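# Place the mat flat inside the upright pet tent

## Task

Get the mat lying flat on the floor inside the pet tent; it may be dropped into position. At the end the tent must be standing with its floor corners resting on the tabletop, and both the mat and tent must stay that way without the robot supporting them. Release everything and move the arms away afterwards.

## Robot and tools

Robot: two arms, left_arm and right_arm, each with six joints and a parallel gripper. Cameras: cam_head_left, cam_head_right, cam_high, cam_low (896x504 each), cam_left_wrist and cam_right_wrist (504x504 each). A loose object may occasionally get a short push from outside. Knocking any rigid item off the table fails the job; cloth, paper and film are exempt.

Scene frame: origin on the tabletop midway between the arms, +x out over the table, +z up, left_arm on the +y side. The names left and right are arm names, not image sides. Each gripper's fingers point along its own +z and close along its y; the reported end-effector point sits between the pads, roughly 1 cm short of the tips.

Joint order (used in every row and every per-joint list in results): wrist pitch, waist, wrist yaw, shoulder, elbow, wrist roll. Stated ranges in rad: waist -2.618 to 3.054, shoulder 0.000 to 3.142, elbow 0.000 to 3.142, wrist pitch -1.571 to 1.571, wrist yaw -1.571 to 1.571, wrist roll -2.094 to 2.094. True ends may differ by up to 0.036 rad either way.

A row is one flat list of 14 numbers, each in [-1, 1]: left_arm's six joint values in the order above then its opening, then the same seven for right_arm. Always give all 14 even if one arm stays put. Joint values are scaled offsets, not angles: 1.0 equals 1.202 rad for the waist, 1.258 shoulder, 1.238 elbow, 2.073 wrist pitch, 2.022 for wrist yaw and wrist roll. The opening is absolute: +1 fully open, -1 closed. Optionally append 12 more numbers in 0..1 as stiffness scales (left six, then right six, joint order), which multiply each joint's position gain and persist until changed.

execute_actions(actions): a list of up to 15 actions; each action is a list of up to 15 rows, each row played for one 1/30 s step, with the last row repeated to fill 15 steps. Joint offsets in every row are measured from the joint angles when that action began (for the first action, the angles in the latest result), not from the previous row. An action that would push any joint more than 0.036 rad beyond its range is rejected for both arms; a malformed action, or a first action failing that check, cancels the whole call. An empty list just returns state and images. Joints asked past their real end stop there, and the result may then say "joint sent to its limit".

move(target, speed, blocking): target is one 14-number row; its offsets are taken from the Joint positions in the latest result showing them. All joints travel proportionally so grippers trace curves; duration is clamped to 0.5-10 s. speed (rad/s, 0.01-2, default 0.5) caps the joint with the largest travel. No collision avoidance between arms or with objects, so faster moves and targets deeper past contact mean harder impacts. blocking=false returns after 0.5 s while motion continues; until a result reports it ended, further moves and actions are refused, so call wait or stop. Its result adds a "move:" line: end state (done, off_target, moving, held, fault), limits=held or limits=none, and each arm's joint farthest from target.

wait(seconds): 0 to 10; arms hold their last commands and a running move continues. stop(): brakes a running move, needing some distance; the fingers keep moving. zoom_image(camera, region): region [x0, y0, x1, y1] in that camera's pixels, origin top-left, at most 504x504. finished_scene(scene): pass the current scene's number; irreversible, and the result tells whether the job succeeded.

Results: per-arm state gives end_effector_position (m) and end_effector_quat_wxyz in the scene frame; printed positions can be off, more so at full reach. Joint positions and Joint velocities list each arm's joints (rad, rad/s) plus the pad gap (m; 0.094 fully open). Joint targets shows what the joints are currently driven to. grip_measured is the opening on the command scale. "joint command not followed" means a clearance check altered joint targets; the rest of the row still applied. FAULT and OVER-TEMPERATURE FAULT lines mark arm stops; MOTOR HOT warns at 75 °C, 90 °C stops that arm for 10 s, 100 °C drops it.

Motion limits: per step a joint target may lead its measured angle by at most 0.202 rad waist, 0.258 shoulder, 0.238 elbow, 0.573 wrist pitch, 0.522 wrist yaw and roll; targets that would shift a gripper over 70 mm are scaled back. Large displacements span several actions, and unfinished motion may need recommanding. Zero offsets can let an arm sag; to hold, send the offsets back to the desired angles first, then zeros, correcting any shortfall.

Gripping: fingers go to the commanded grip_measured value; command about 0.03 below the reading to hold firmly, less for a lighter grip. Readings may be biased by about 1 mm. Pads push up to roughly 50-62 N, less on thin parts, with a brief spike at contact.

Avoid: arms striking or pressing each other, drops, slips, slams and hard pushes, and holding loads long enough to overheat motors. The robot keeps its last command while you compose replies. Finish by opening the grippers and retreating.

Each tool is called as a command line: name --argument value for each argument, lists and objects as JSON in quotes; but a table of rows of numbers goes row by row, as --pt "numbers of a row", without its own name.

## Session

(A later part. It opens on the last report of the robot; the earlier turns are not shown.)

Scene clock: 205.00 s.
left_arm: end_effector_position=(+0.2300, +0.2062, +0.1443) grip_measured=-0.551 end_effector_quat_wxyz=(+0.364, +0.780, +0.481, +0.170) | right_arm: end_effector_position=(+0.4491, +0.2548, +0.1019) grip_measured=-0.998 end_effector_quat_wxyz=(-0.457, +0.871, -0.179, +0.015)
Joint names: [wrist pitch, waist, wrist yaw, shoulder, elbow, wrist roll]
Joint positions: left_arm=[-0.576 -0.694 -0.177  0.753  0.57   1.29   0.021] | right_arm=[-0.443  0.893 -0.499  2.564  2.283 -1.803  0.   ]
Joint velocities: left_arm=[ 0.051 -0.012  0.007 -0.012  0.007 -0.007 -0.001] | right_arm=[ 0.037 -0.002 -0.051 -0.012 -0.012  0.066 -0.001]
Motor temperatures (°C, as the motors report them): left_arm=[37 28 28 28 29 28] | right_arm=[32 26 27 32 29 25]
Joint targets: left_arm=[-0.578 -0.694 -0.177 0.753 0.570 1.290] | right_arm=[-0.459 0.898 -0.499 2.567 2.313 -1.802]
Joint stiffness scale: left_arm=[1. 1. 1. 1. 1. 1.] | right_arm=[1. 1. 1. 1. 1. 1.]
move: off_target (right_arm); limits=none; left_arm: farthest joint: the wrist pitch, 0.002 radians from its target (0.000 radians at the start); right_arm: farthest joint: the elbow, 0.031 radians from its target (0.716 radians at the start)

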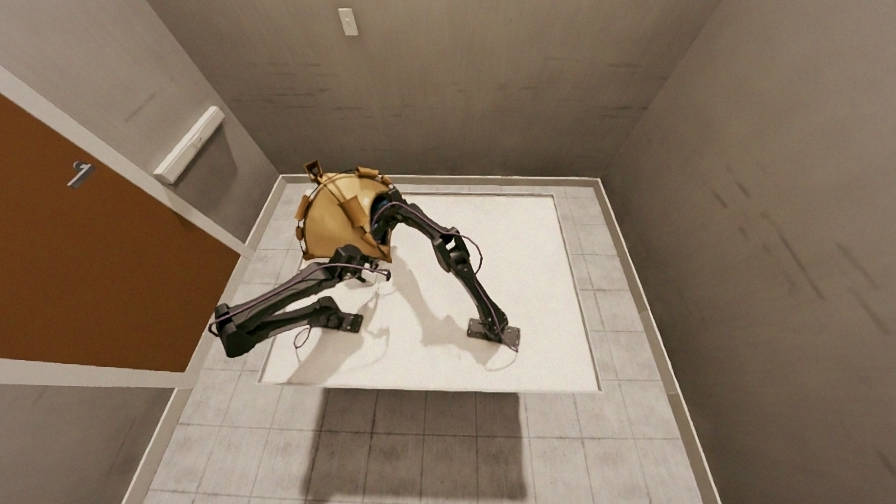

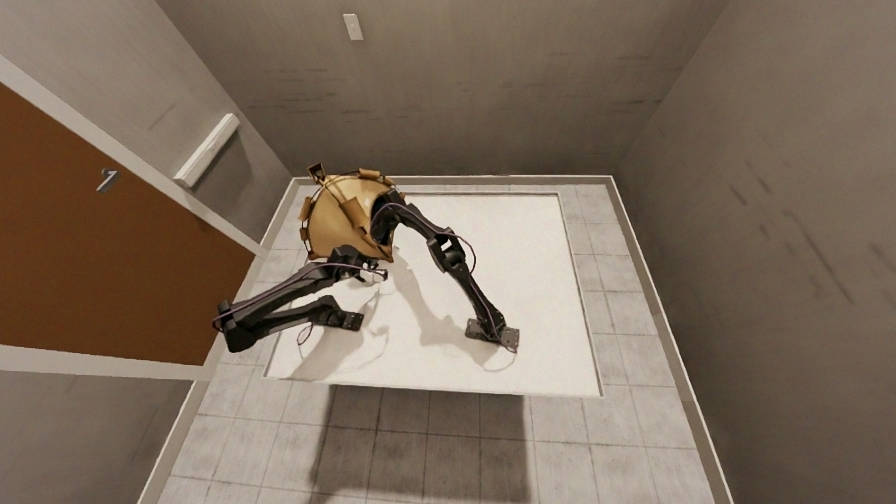

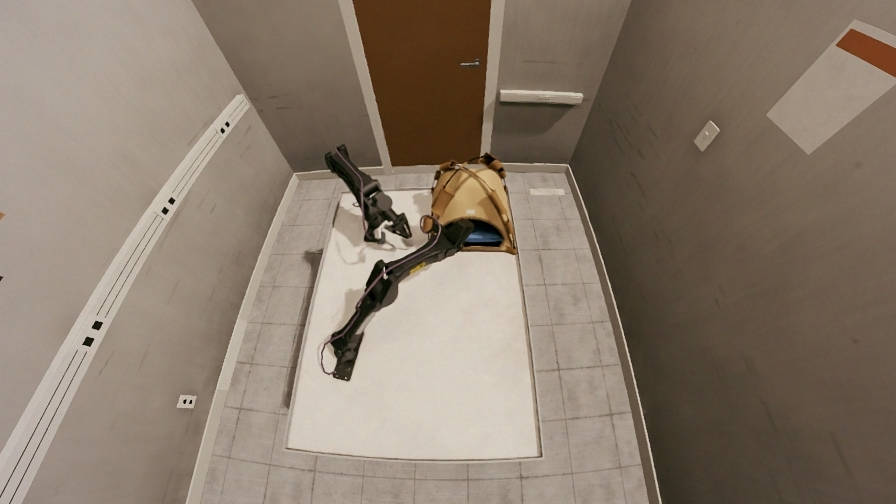

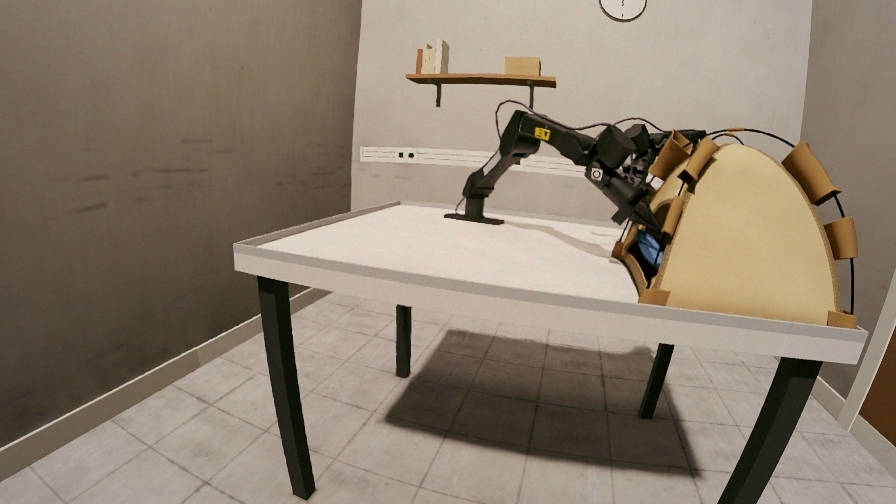

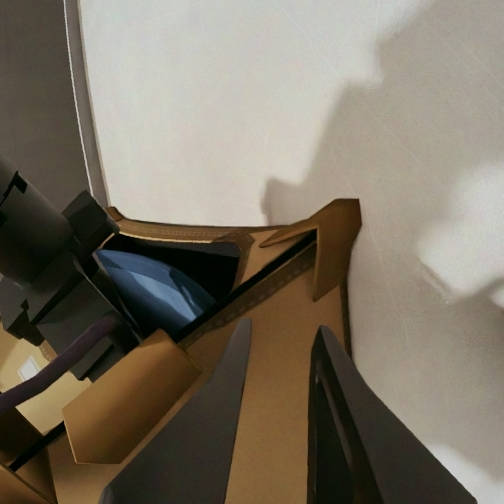

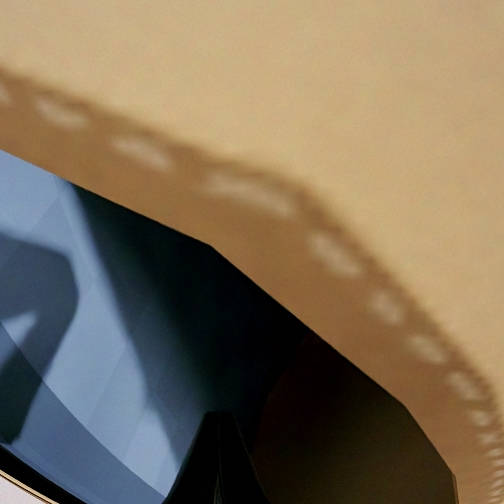

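move --target '[0,0,0,0,0,0,-0.55, 0.04,-0.03,0,0.112,0.02,-0.1,-1]' --speed 0.15

zoom_image --camera "cam_high" --region '[400, 160, 560, 340]'

Scene clock: 207.30 s.
left_arm: end_effector_position=(+0.2302, +0.2059, +0.1446) grip_measured=-0.551 end_effector_quat_wxyz=(+0.365, +0.779, +0.480, +0.170) | right_arm: end_effector_position=(+0.4675, +0.2448, +0.0271) grip_measured=-0.998 end_effector_quat_wxyz=(-0.434, +0.892, -0.117, +0.050)
Joint names: [wrist pitch, waist, wrist yaw, shoulder, elbow, wrist roll]
Joint positions: left_arm=[-0.574 -0.694 -0.177  0.753  0.57   1.29   0.021] | right_arm=[-0.362  0.864 -0.497  2.701  2.283 -1.994  0.   ]
Joint velocities: left_arm=[-0.007 -0.012 -0.037  0.007  0.012 -0.022 -0.   ] | right_arm=[ 0.066 -0.017 -0.081 -0.002  0.002  0.007 -0.   ]
Motor temperatures (°C, as the motors report them): left_arm=[37 28 28 28 30 28] | right_arm=[32 26 27 32 29 25]
Joint targets: left_arm=[-0.576 -0.694 -0.177 0.753 0.570 1.290] | right_arm=[-0.360 0.857 -0.499 2.705 2.308 -2.005]
Joint stiffness scale: left_arm=[1. 1. 1. 1. 1. 1.] | right_arm=[1. 1. 1. 1. 1. 1.]
move: off_target (right_arm); limits=none; left_arm: farthest joint: the wrist pitch, 0.002 radians from its target (0.000 radians at the start); right_arm: farthest joint: the elbow, 0.025 radians from its target (0.025 radians at the start)

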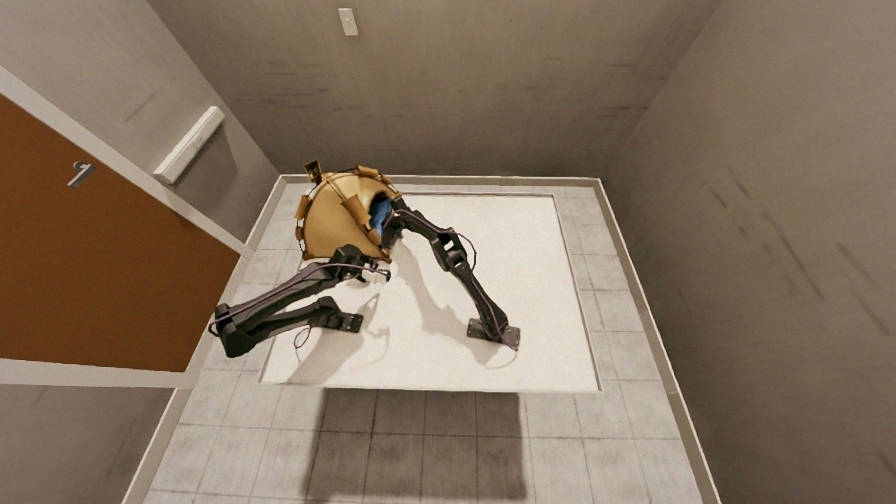

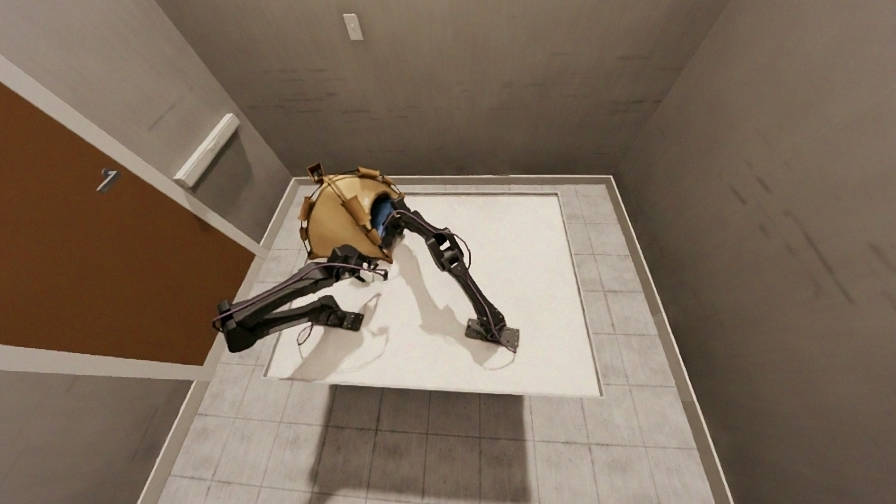

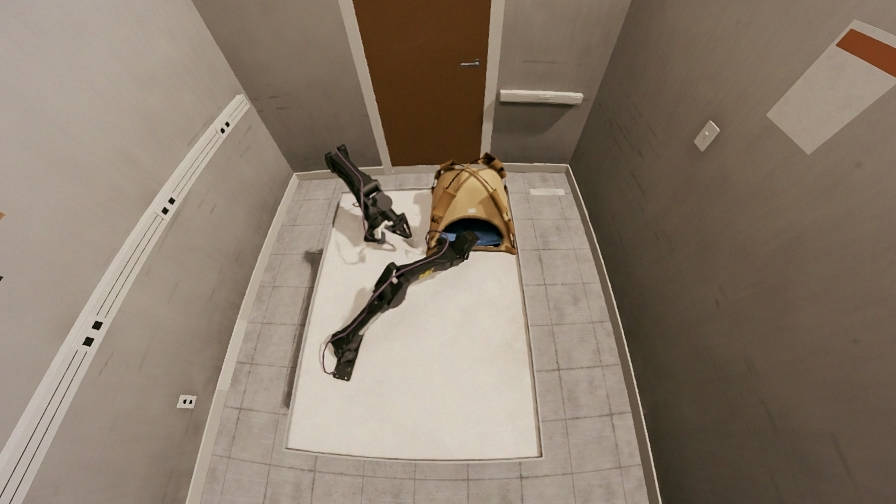

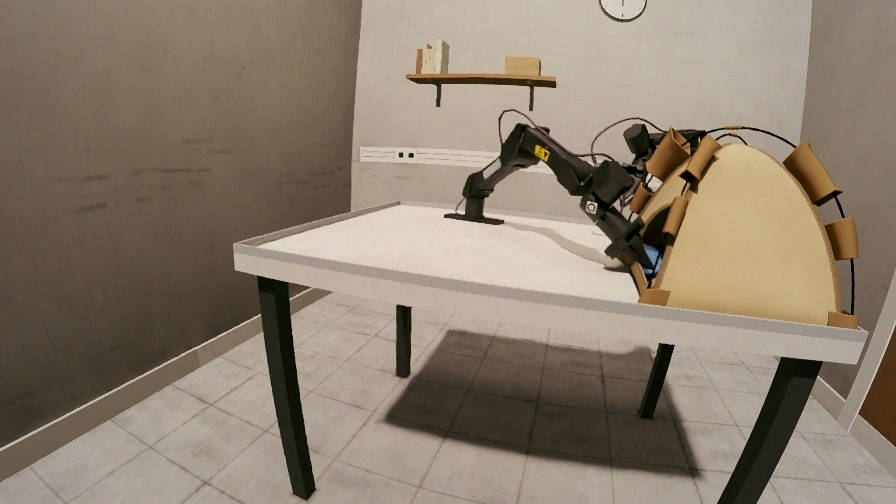

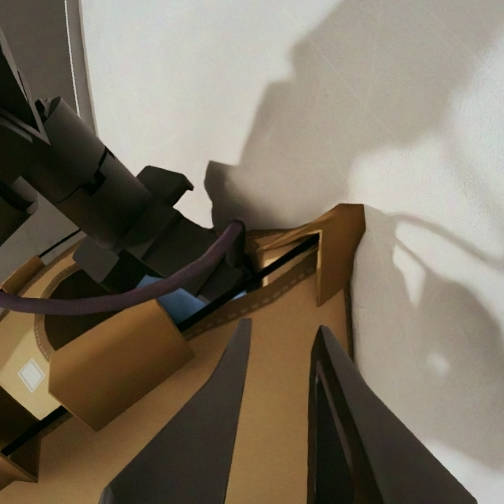

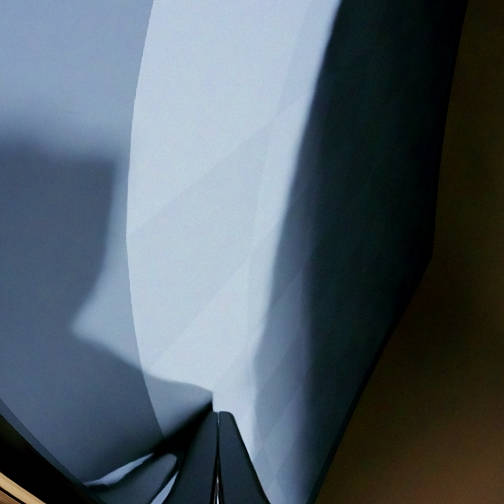

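Region (400, 160, 560, 340) of cam_high's 896x504 image, scaled by 2.800, with more detail than that image has.

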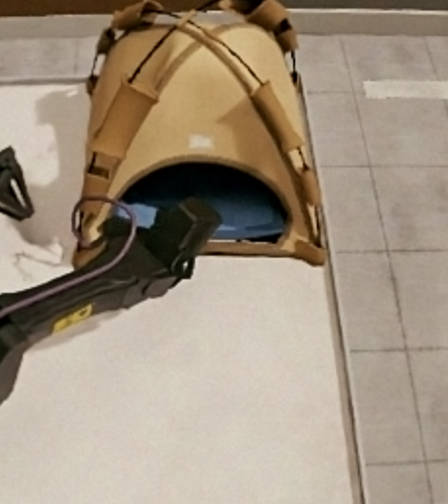

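move --target '[0,0,0,0,0,0,-0.55, 0.06,0,0,0.036,0.02,0,-1]' --speed 0.15

zoom_image --camera "cam_high" --region '[400, 160, 560, 340]'

Scene clock: 209.07 s.
left_arm: end_effector_position=(+0.2304, +0.2057, +0.1449) grip_measured=-0.551 end_effector_quat_wxyz=(+0.365, +0.779, +0.480, +0.170) | right_arm: end_effector_position=(+0.4787, +0.2537, +0.0227) grip_measured=-0.998 end_effector_quat_wxyz=(-0.459, +0.879, -0.104, +0.074)
Joint names: [wrist pitch, waist, wrist yaw, shoulder, elbow, wrist roll]
Joint positions: left_arm=[-0.572 -0.694 -0.177  0.753  0.57   1.29   0.021] | right_arm=[-0.247  0.864 -0.497  2.737  2.283 -1.995  0.   ]
Joint velocities: left_arm=[ 0.037 -0.007 -0.125  0.012  0.012 -0.051 -0.002] | right_arm=[ 0.11  -0.012 -0.037 -0.007 -0.002 -0.081 -0.001]
Motor temperatures (°C, as the motors report them): left_arm=[37 28 28 28 30 28] | right_arm=[32 26 27 32 29 25]
Joint targets: left_arm=[-0.574 -0.694 -0.177 0.753 0.570 1.290] | right_arm=[-0.237 0.864 -0.497 2.746 2.308 -1.994]
Joint stiffness scale: left_arm=[1. 1. 1. 1. 1. 1.] | right_arm=[1. 1. 1. 1. 1. 1.]
move: off_target (right_arm); limits=none; left_arm: farthest joint: the wrist pitch, 0.002 radians from its target (0.000 radians at the start); right_arm: farthest joint: the elbow, 0.025 radians from its target (0.025 radians at the start)

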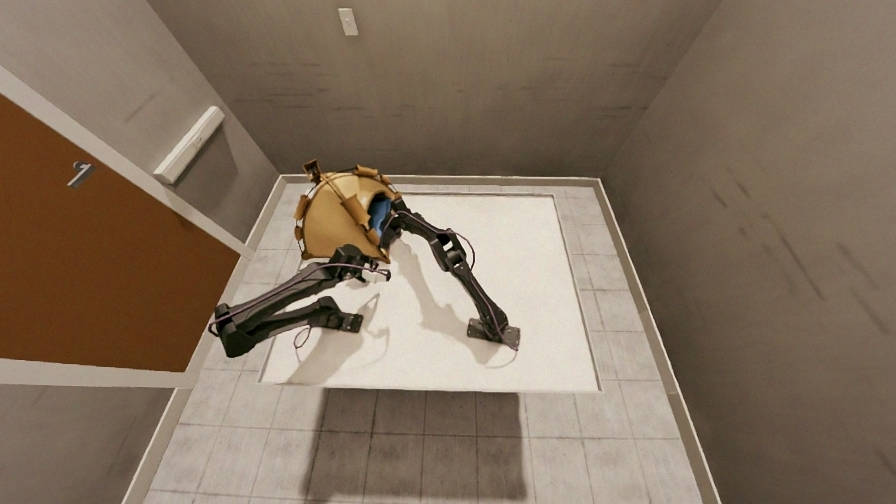

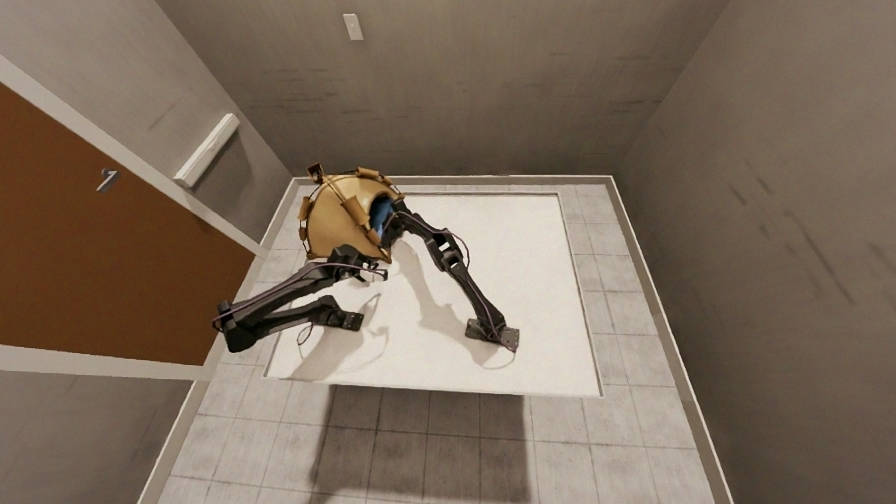

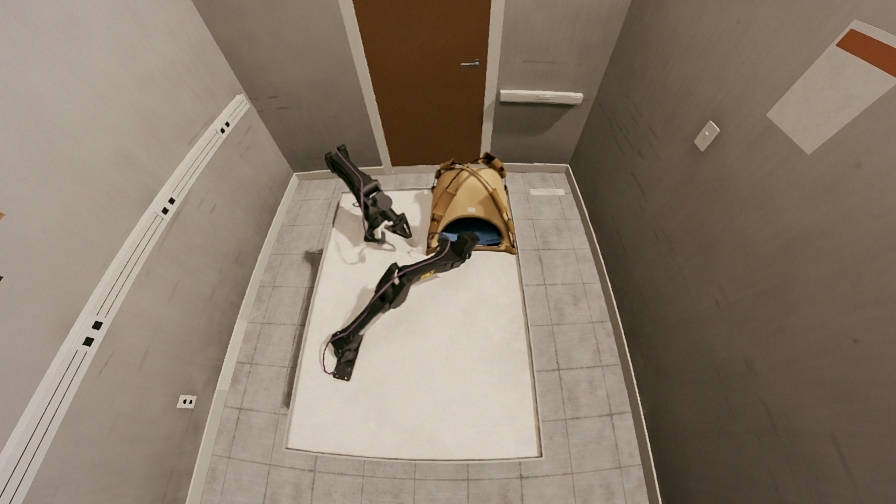

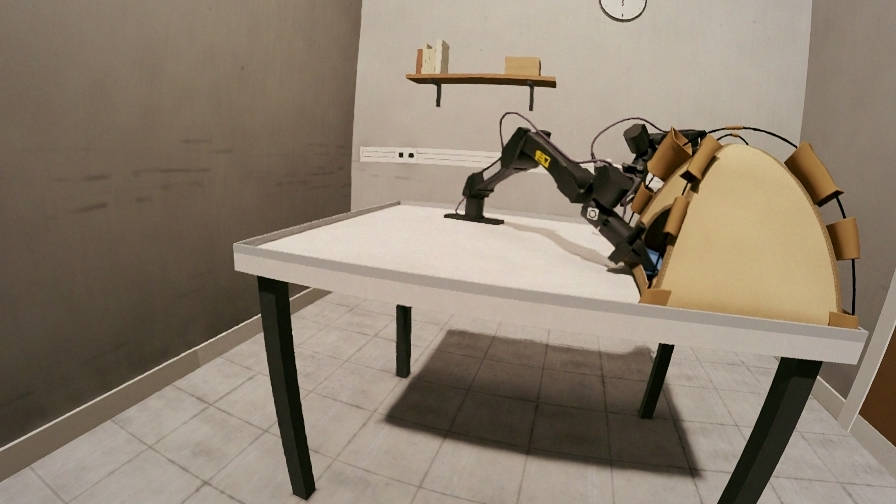

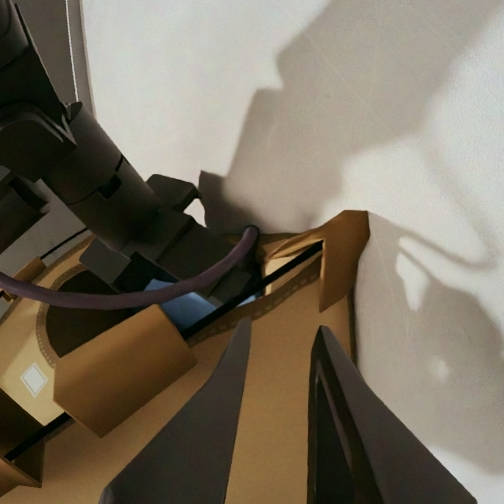

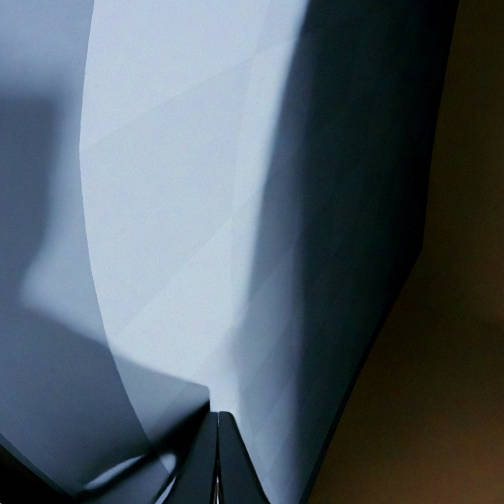

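Region (400, 160, 560, 340) of cam_high's 896x504 image, scaled by 2.800, with more detail than that image has.

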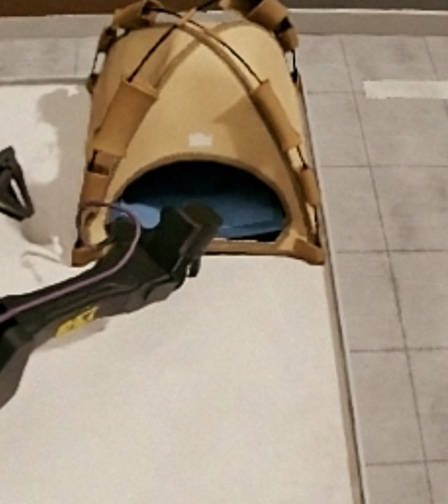

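move --target '[0,0,0,0,0,0,-0.55, -0.1,0,-0.22,0,0.02,0,-1]' --speed 0.3

zoom_image --camera "cam_high" --region '[400, 160, 560, 340]'

Scene clock: 211.97 s.
left_arm: end_effector_position=(+0.2307, +0.2054, +0.1454) grip_measured=-0.551 end_effector_quat_wxyz=(+0.366, +0.779, +0.480, +0.170) | right_arm: end_effector_position=(+0.3963, +0.2606, +0.0316) grip_measured=-0.998 end_effector_quat_wxyz=(-0.496, +0.855, -0.051, -0.144)
Joint names: [wrist pitch, waist, wrist yaw, shoulder, elbow, wrist roll]
Joint positions: left_arm=[-0.57  -0.694 -0.177  0.753  0.57   1.29   0.021] | right_arm=[-0.426  0.864 -0.92   2.737  2.283 -1.995  0.   ]
Joint velocities: left_arm=[-0.095 -0.007  0.022  0.007  0.012 -0.081 -0.001] | right_arm=[ 0.037 -0.017  0.022 -0.017 -0.007 -0.022 -0.001]
Motor temperatures (°C, as the motors report them): left_arm=[37 28 28 28 30 28] | right_arm=[32 26 27 32 29 25]
Joint targets: left_arm=[-0.572 -0.694 -0.177 0.753 0.570 1.290] | right_arm=[-0.454 0.864 -0.941 2.737 2.308 -1.995]
Joint stiffness scale: left_arm=[1. 1. 1. 1. 1. 1.] | right_arm=[1. 1. 1. 1. 1. 1.]
move: off_target (right_arm); limits=none; left_arm: farthest joint: the wrist pitch, 0.002 radians from its target (0.000 radians at the start); right_arm: farthest joint: the wrist pitch, 0.028 radians from its target (0.208 radians at the start)

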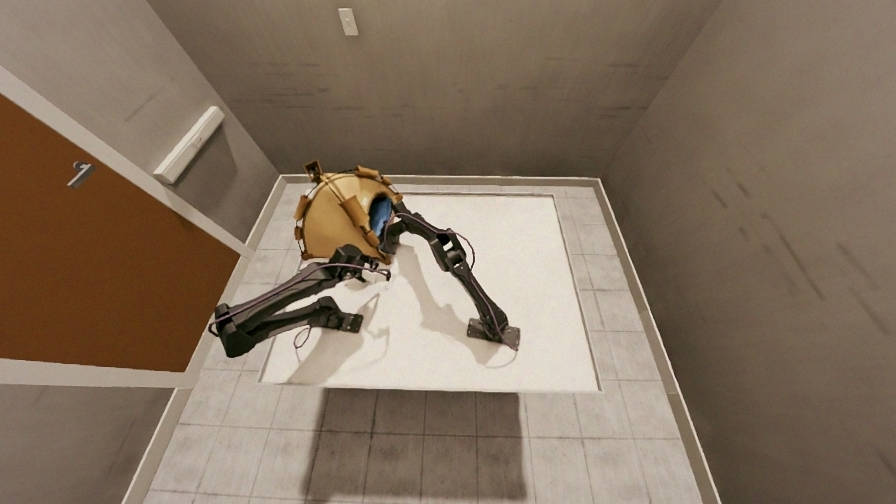

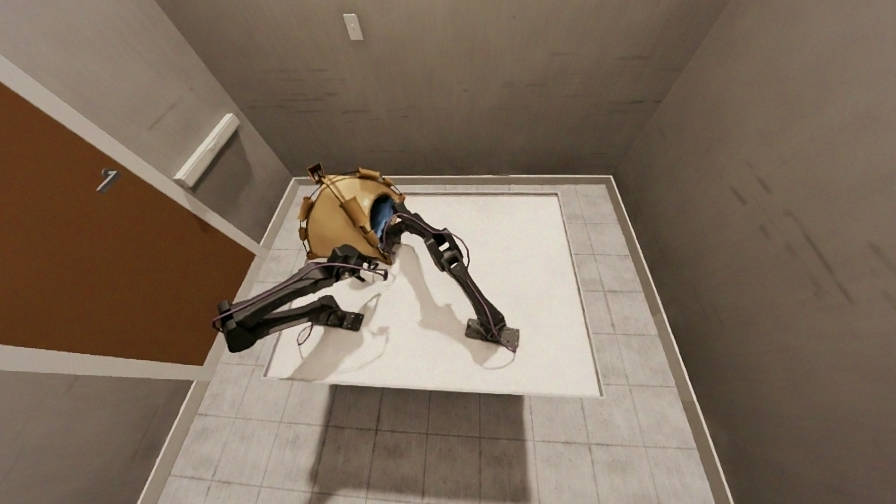

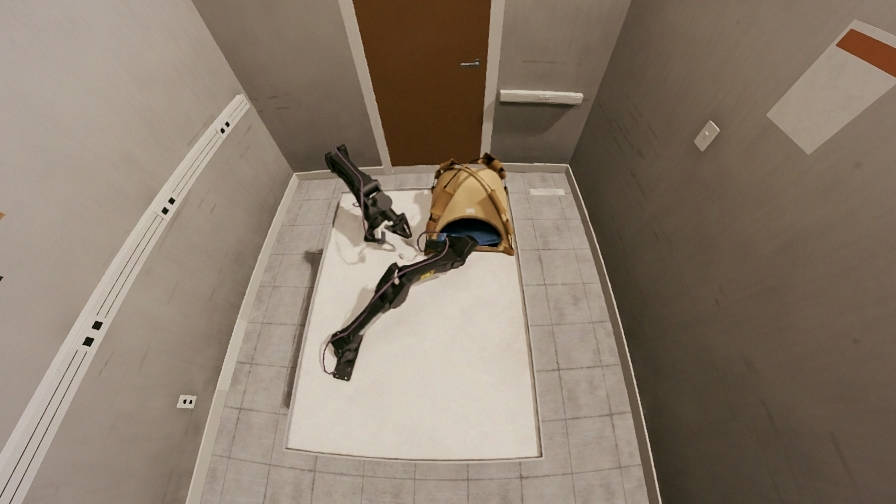

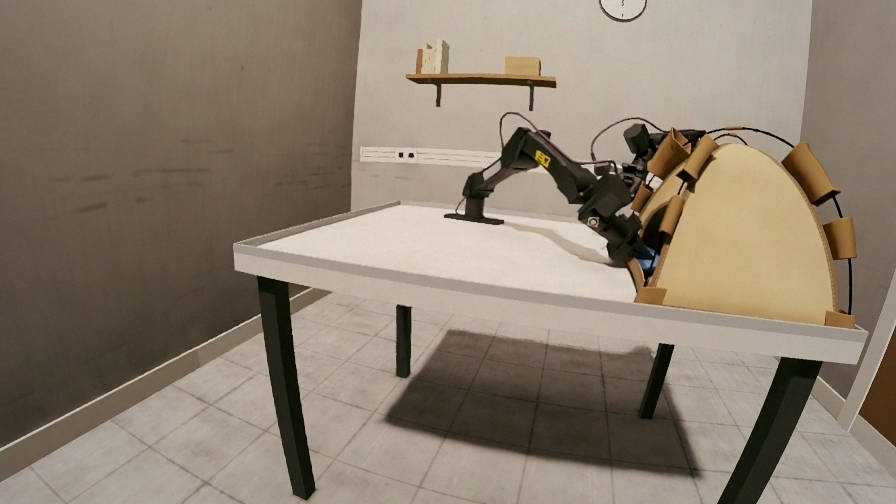

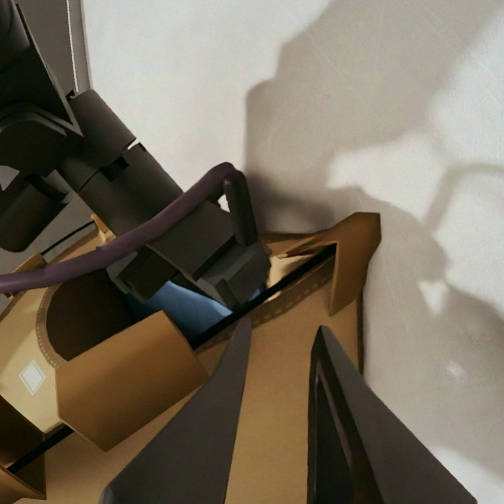

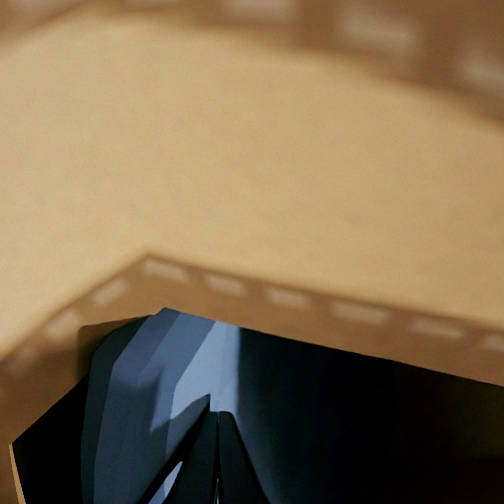

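Region (400, 160, 560, 340) of cam_high's 896x504 image, scaled by 2.800, with more detail than that image has.

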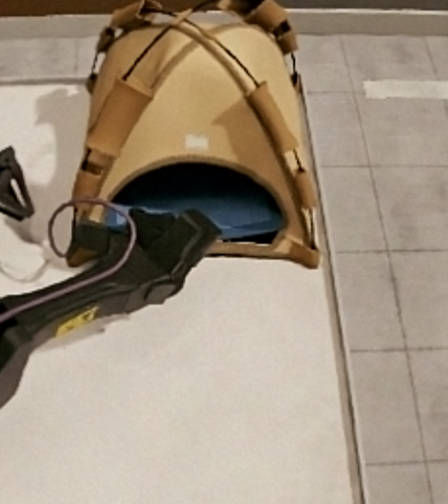

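move --target '[0,0,0,0,0,0,-0.55, 0.15,-0.13,0,-0.2,-0.35,0,-1]' --speed 0.5

zoom_image --camera "cam_high" --region '[410, 200, 530, 280]'

Scene clock: 213.93 s.
left_arm: end_effector_position=(+0.2309, +0.2052, +0.1457) grip_measured=-0.551 end_effector_quat_wxyz=(+0.367, +0.778, +0.480, +0.171) | right_arm: end_effector_position=(+0.4428, +0.1782, +0.0451) grip_measured=-0.998 end_effector_quat_wxyz=(-0.530, +0.840, -0.092, -0.069)
Joint names: [wrist pitch, waist, wrist yaw, shoulder, elbow, wrist roll]
Joint positions: left_arm=[-0.568 -0.694 -0.177  0.753  0.57   1.29   0.021] | right_arm=[-0.123  0.71  -0.914  2.518  1.863 -1.995  0.   ]
Joint velocities: left_arm=[ 0.007  0.002  0.037 -0.007  0.007  0.051  0.   ] | right_arm=[ 0.051  0.017 -0.022 -0.012 -0.012  0.022  0.001]
Motor temperatures (°C, as the motors report them): left_arm=[37 28 28 27 30 28] | right_arm=[32 26 27 32 29 25]
Joint targets: left_arm=[-0.570 -0.694 -0.177 0.753 0.570 1.290] | right_arm=[-0.115 0.708 -0.920 2.485 1.850 -1.995]
Joint stiffness scale: left_arm=[1. 1. 1. 1. 1. 1.] | right_arm=[1. 1. 1. 1. 1. 1.]
move: off_target (right_arm); limits=none; left_arm: farthest joint: the wrist pitch, 0.002 radians from its target (0.000 radians at the start); right_arm: farthest joint: the shoulder, 0.033 radians from its target (0.251 radians at the start)

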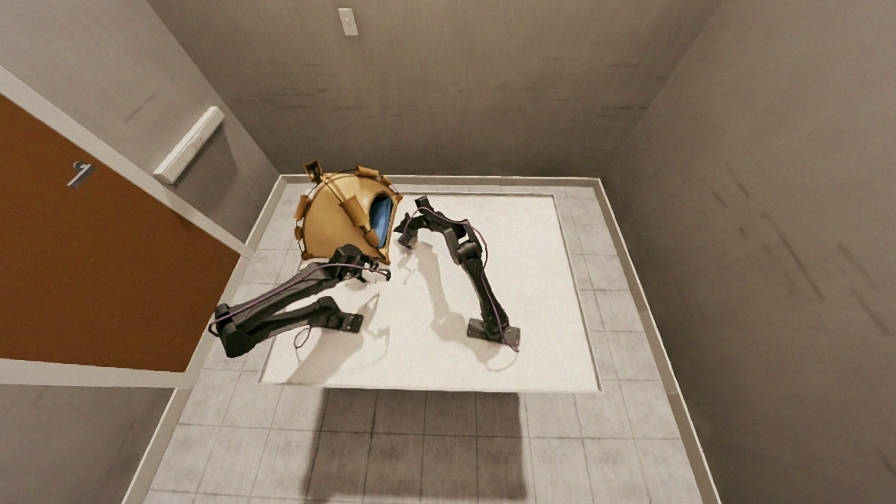

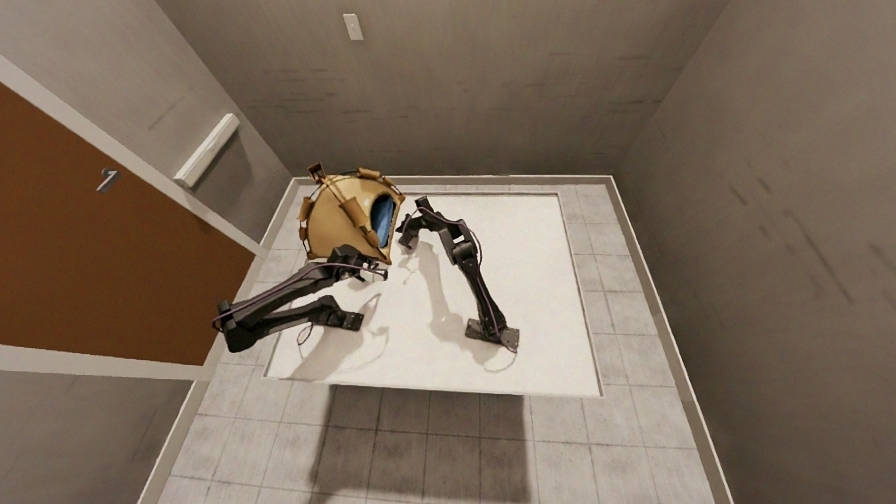

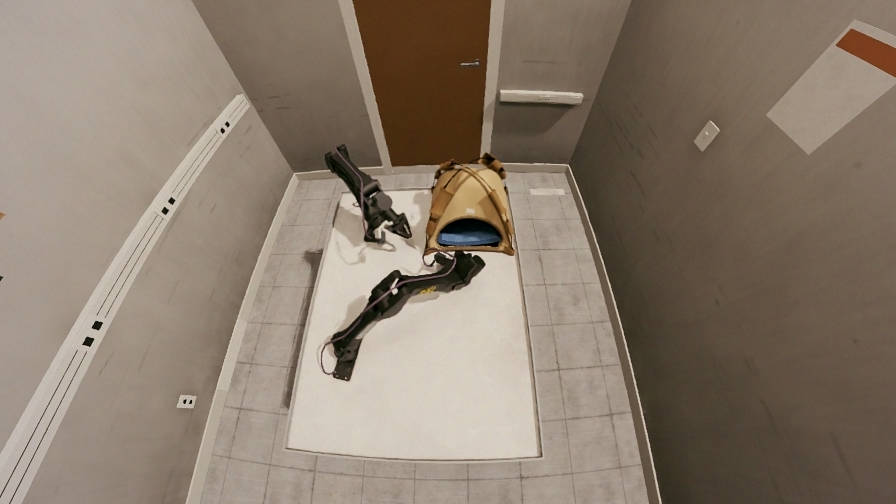

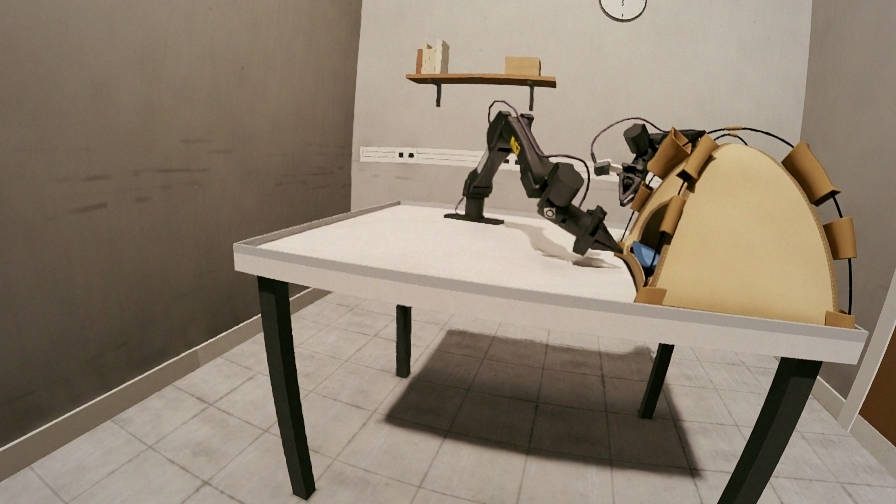

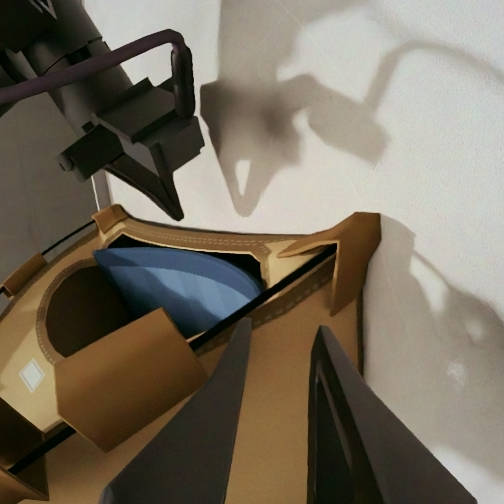

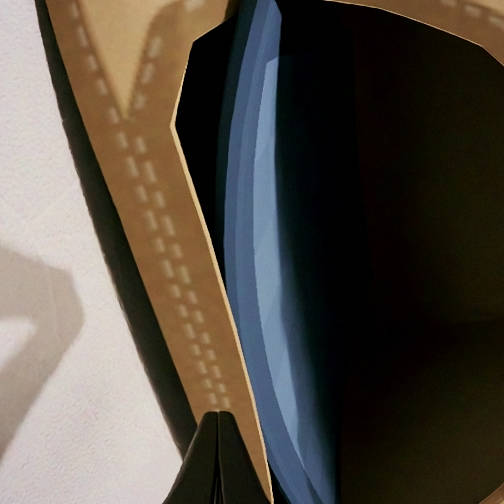

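Region (410, 200, 530, 280) of cam_high's 896x504 image, scaled by 4.200, with more detail than that image has.

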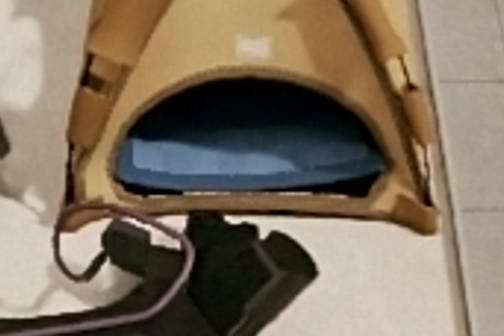

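move --target '[0,0,0,0,0,0,-0.55, -0.1,0,0.1,-0.06,0.08,0.95,-0.6]' --speed 1.5

Scene clock: 218.63 s.
left_arm: end_effector_position=(+0.2311, +0.2049, +0.1461) grip_measured=-0.551 end_effector_quat_wxyz=(+0.368, +0.778, +0.480, +0.171) | right_arm: end_effector_position=(+0.4619, +0.1604, +0.0481) grip_measured=-0.601 end_effector_quat_wxyz=(+0.242, -0.374, +0.806, +0.389)
Joint names: [wrist pitch, waist, wrist yaw, shoulder, elbow, wrist roll]
Joint positions: left_arm=[-0.566 -0.694 -0.177  0.753  0.57   1.29   0.021] | right_arm=[-0.324  0.71  -0.71   2.476  1.929 -0.079  0.019]
Joint velocities: left_arm=[ 0.022 -0.027  0.022 -0.002 -0.002 -0.051 -0.001] | right_arm=[ 0.007 -0.002  0.022  0.002 -0.007 -0.066  0.001]
Motor temperatures (°C, as the motors report them): left_arm=[38 28 28 27 30 28] | right_arm=[32 26 27 33 29 25]
Joint targets: left_arm=[-0.568 -0.694 -0.177 0.753 0.570 1.290] | right_arm=[-0.330 0.710 -0.711 2.443 1.962 -0.074]
Joint stiffness scale: left_arm=[1. 1. 1. 1. 1. 1.] | right_arm=[1. 1. 1. 1. 1. 1.]
move: off_target (right_arm); limits=none; left_arm: farthest joint: the wrist pitch, 0.002 radians from its target (0.000 radians at the start); right_arm: farthest joint: the shoulder, 0.034 radians from its target (0.076 radians at the start)

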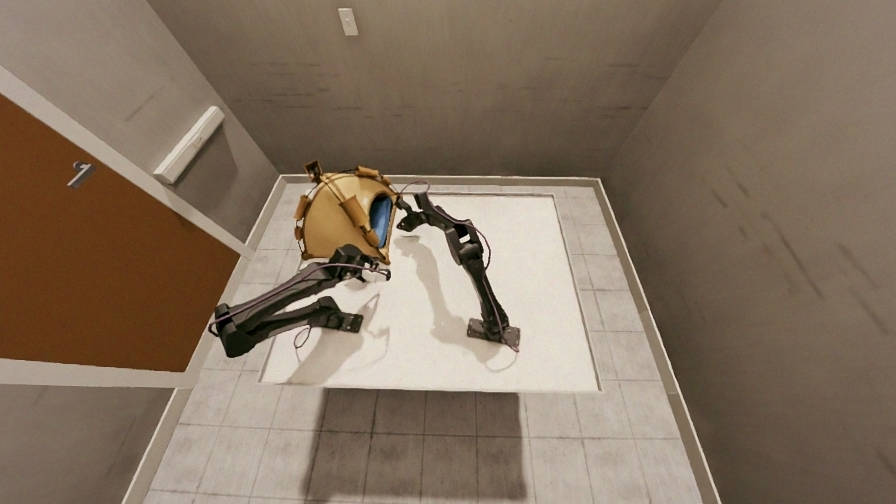

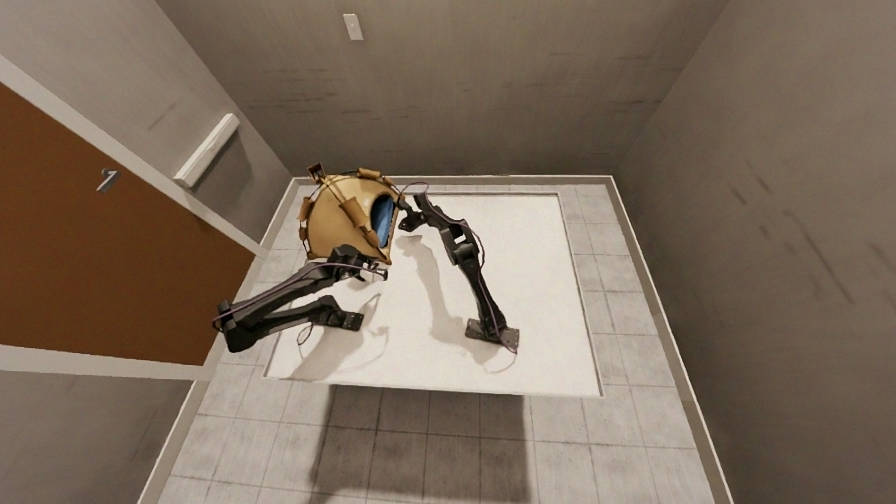

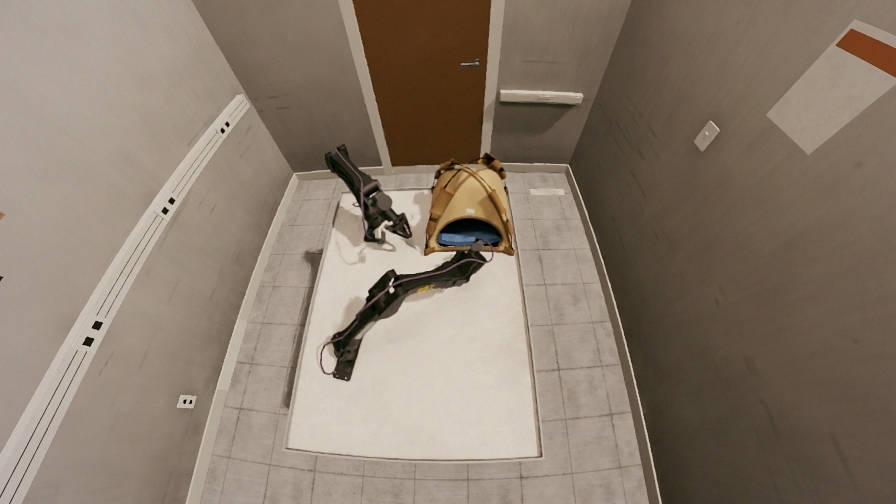

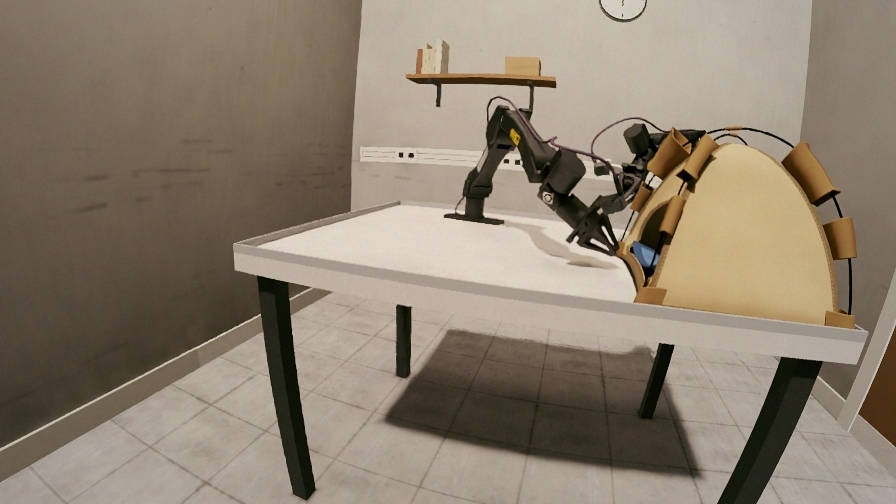

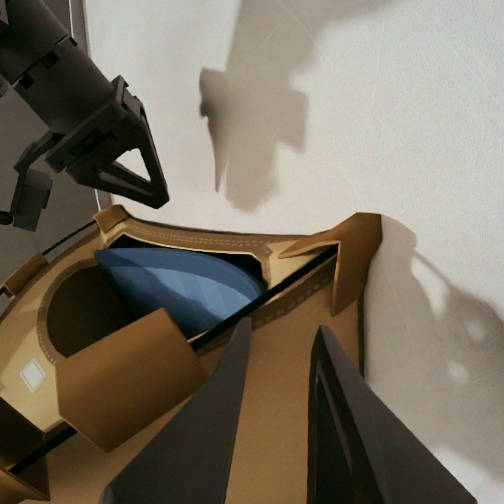

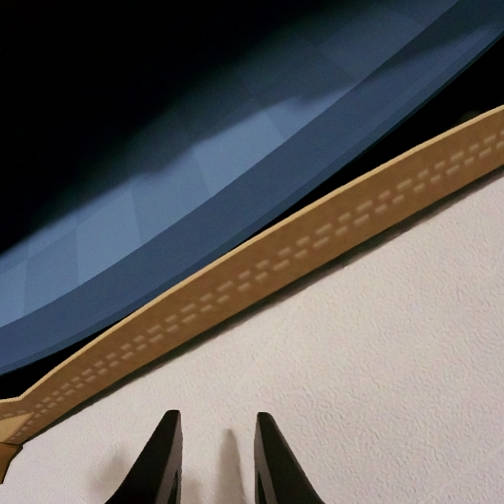

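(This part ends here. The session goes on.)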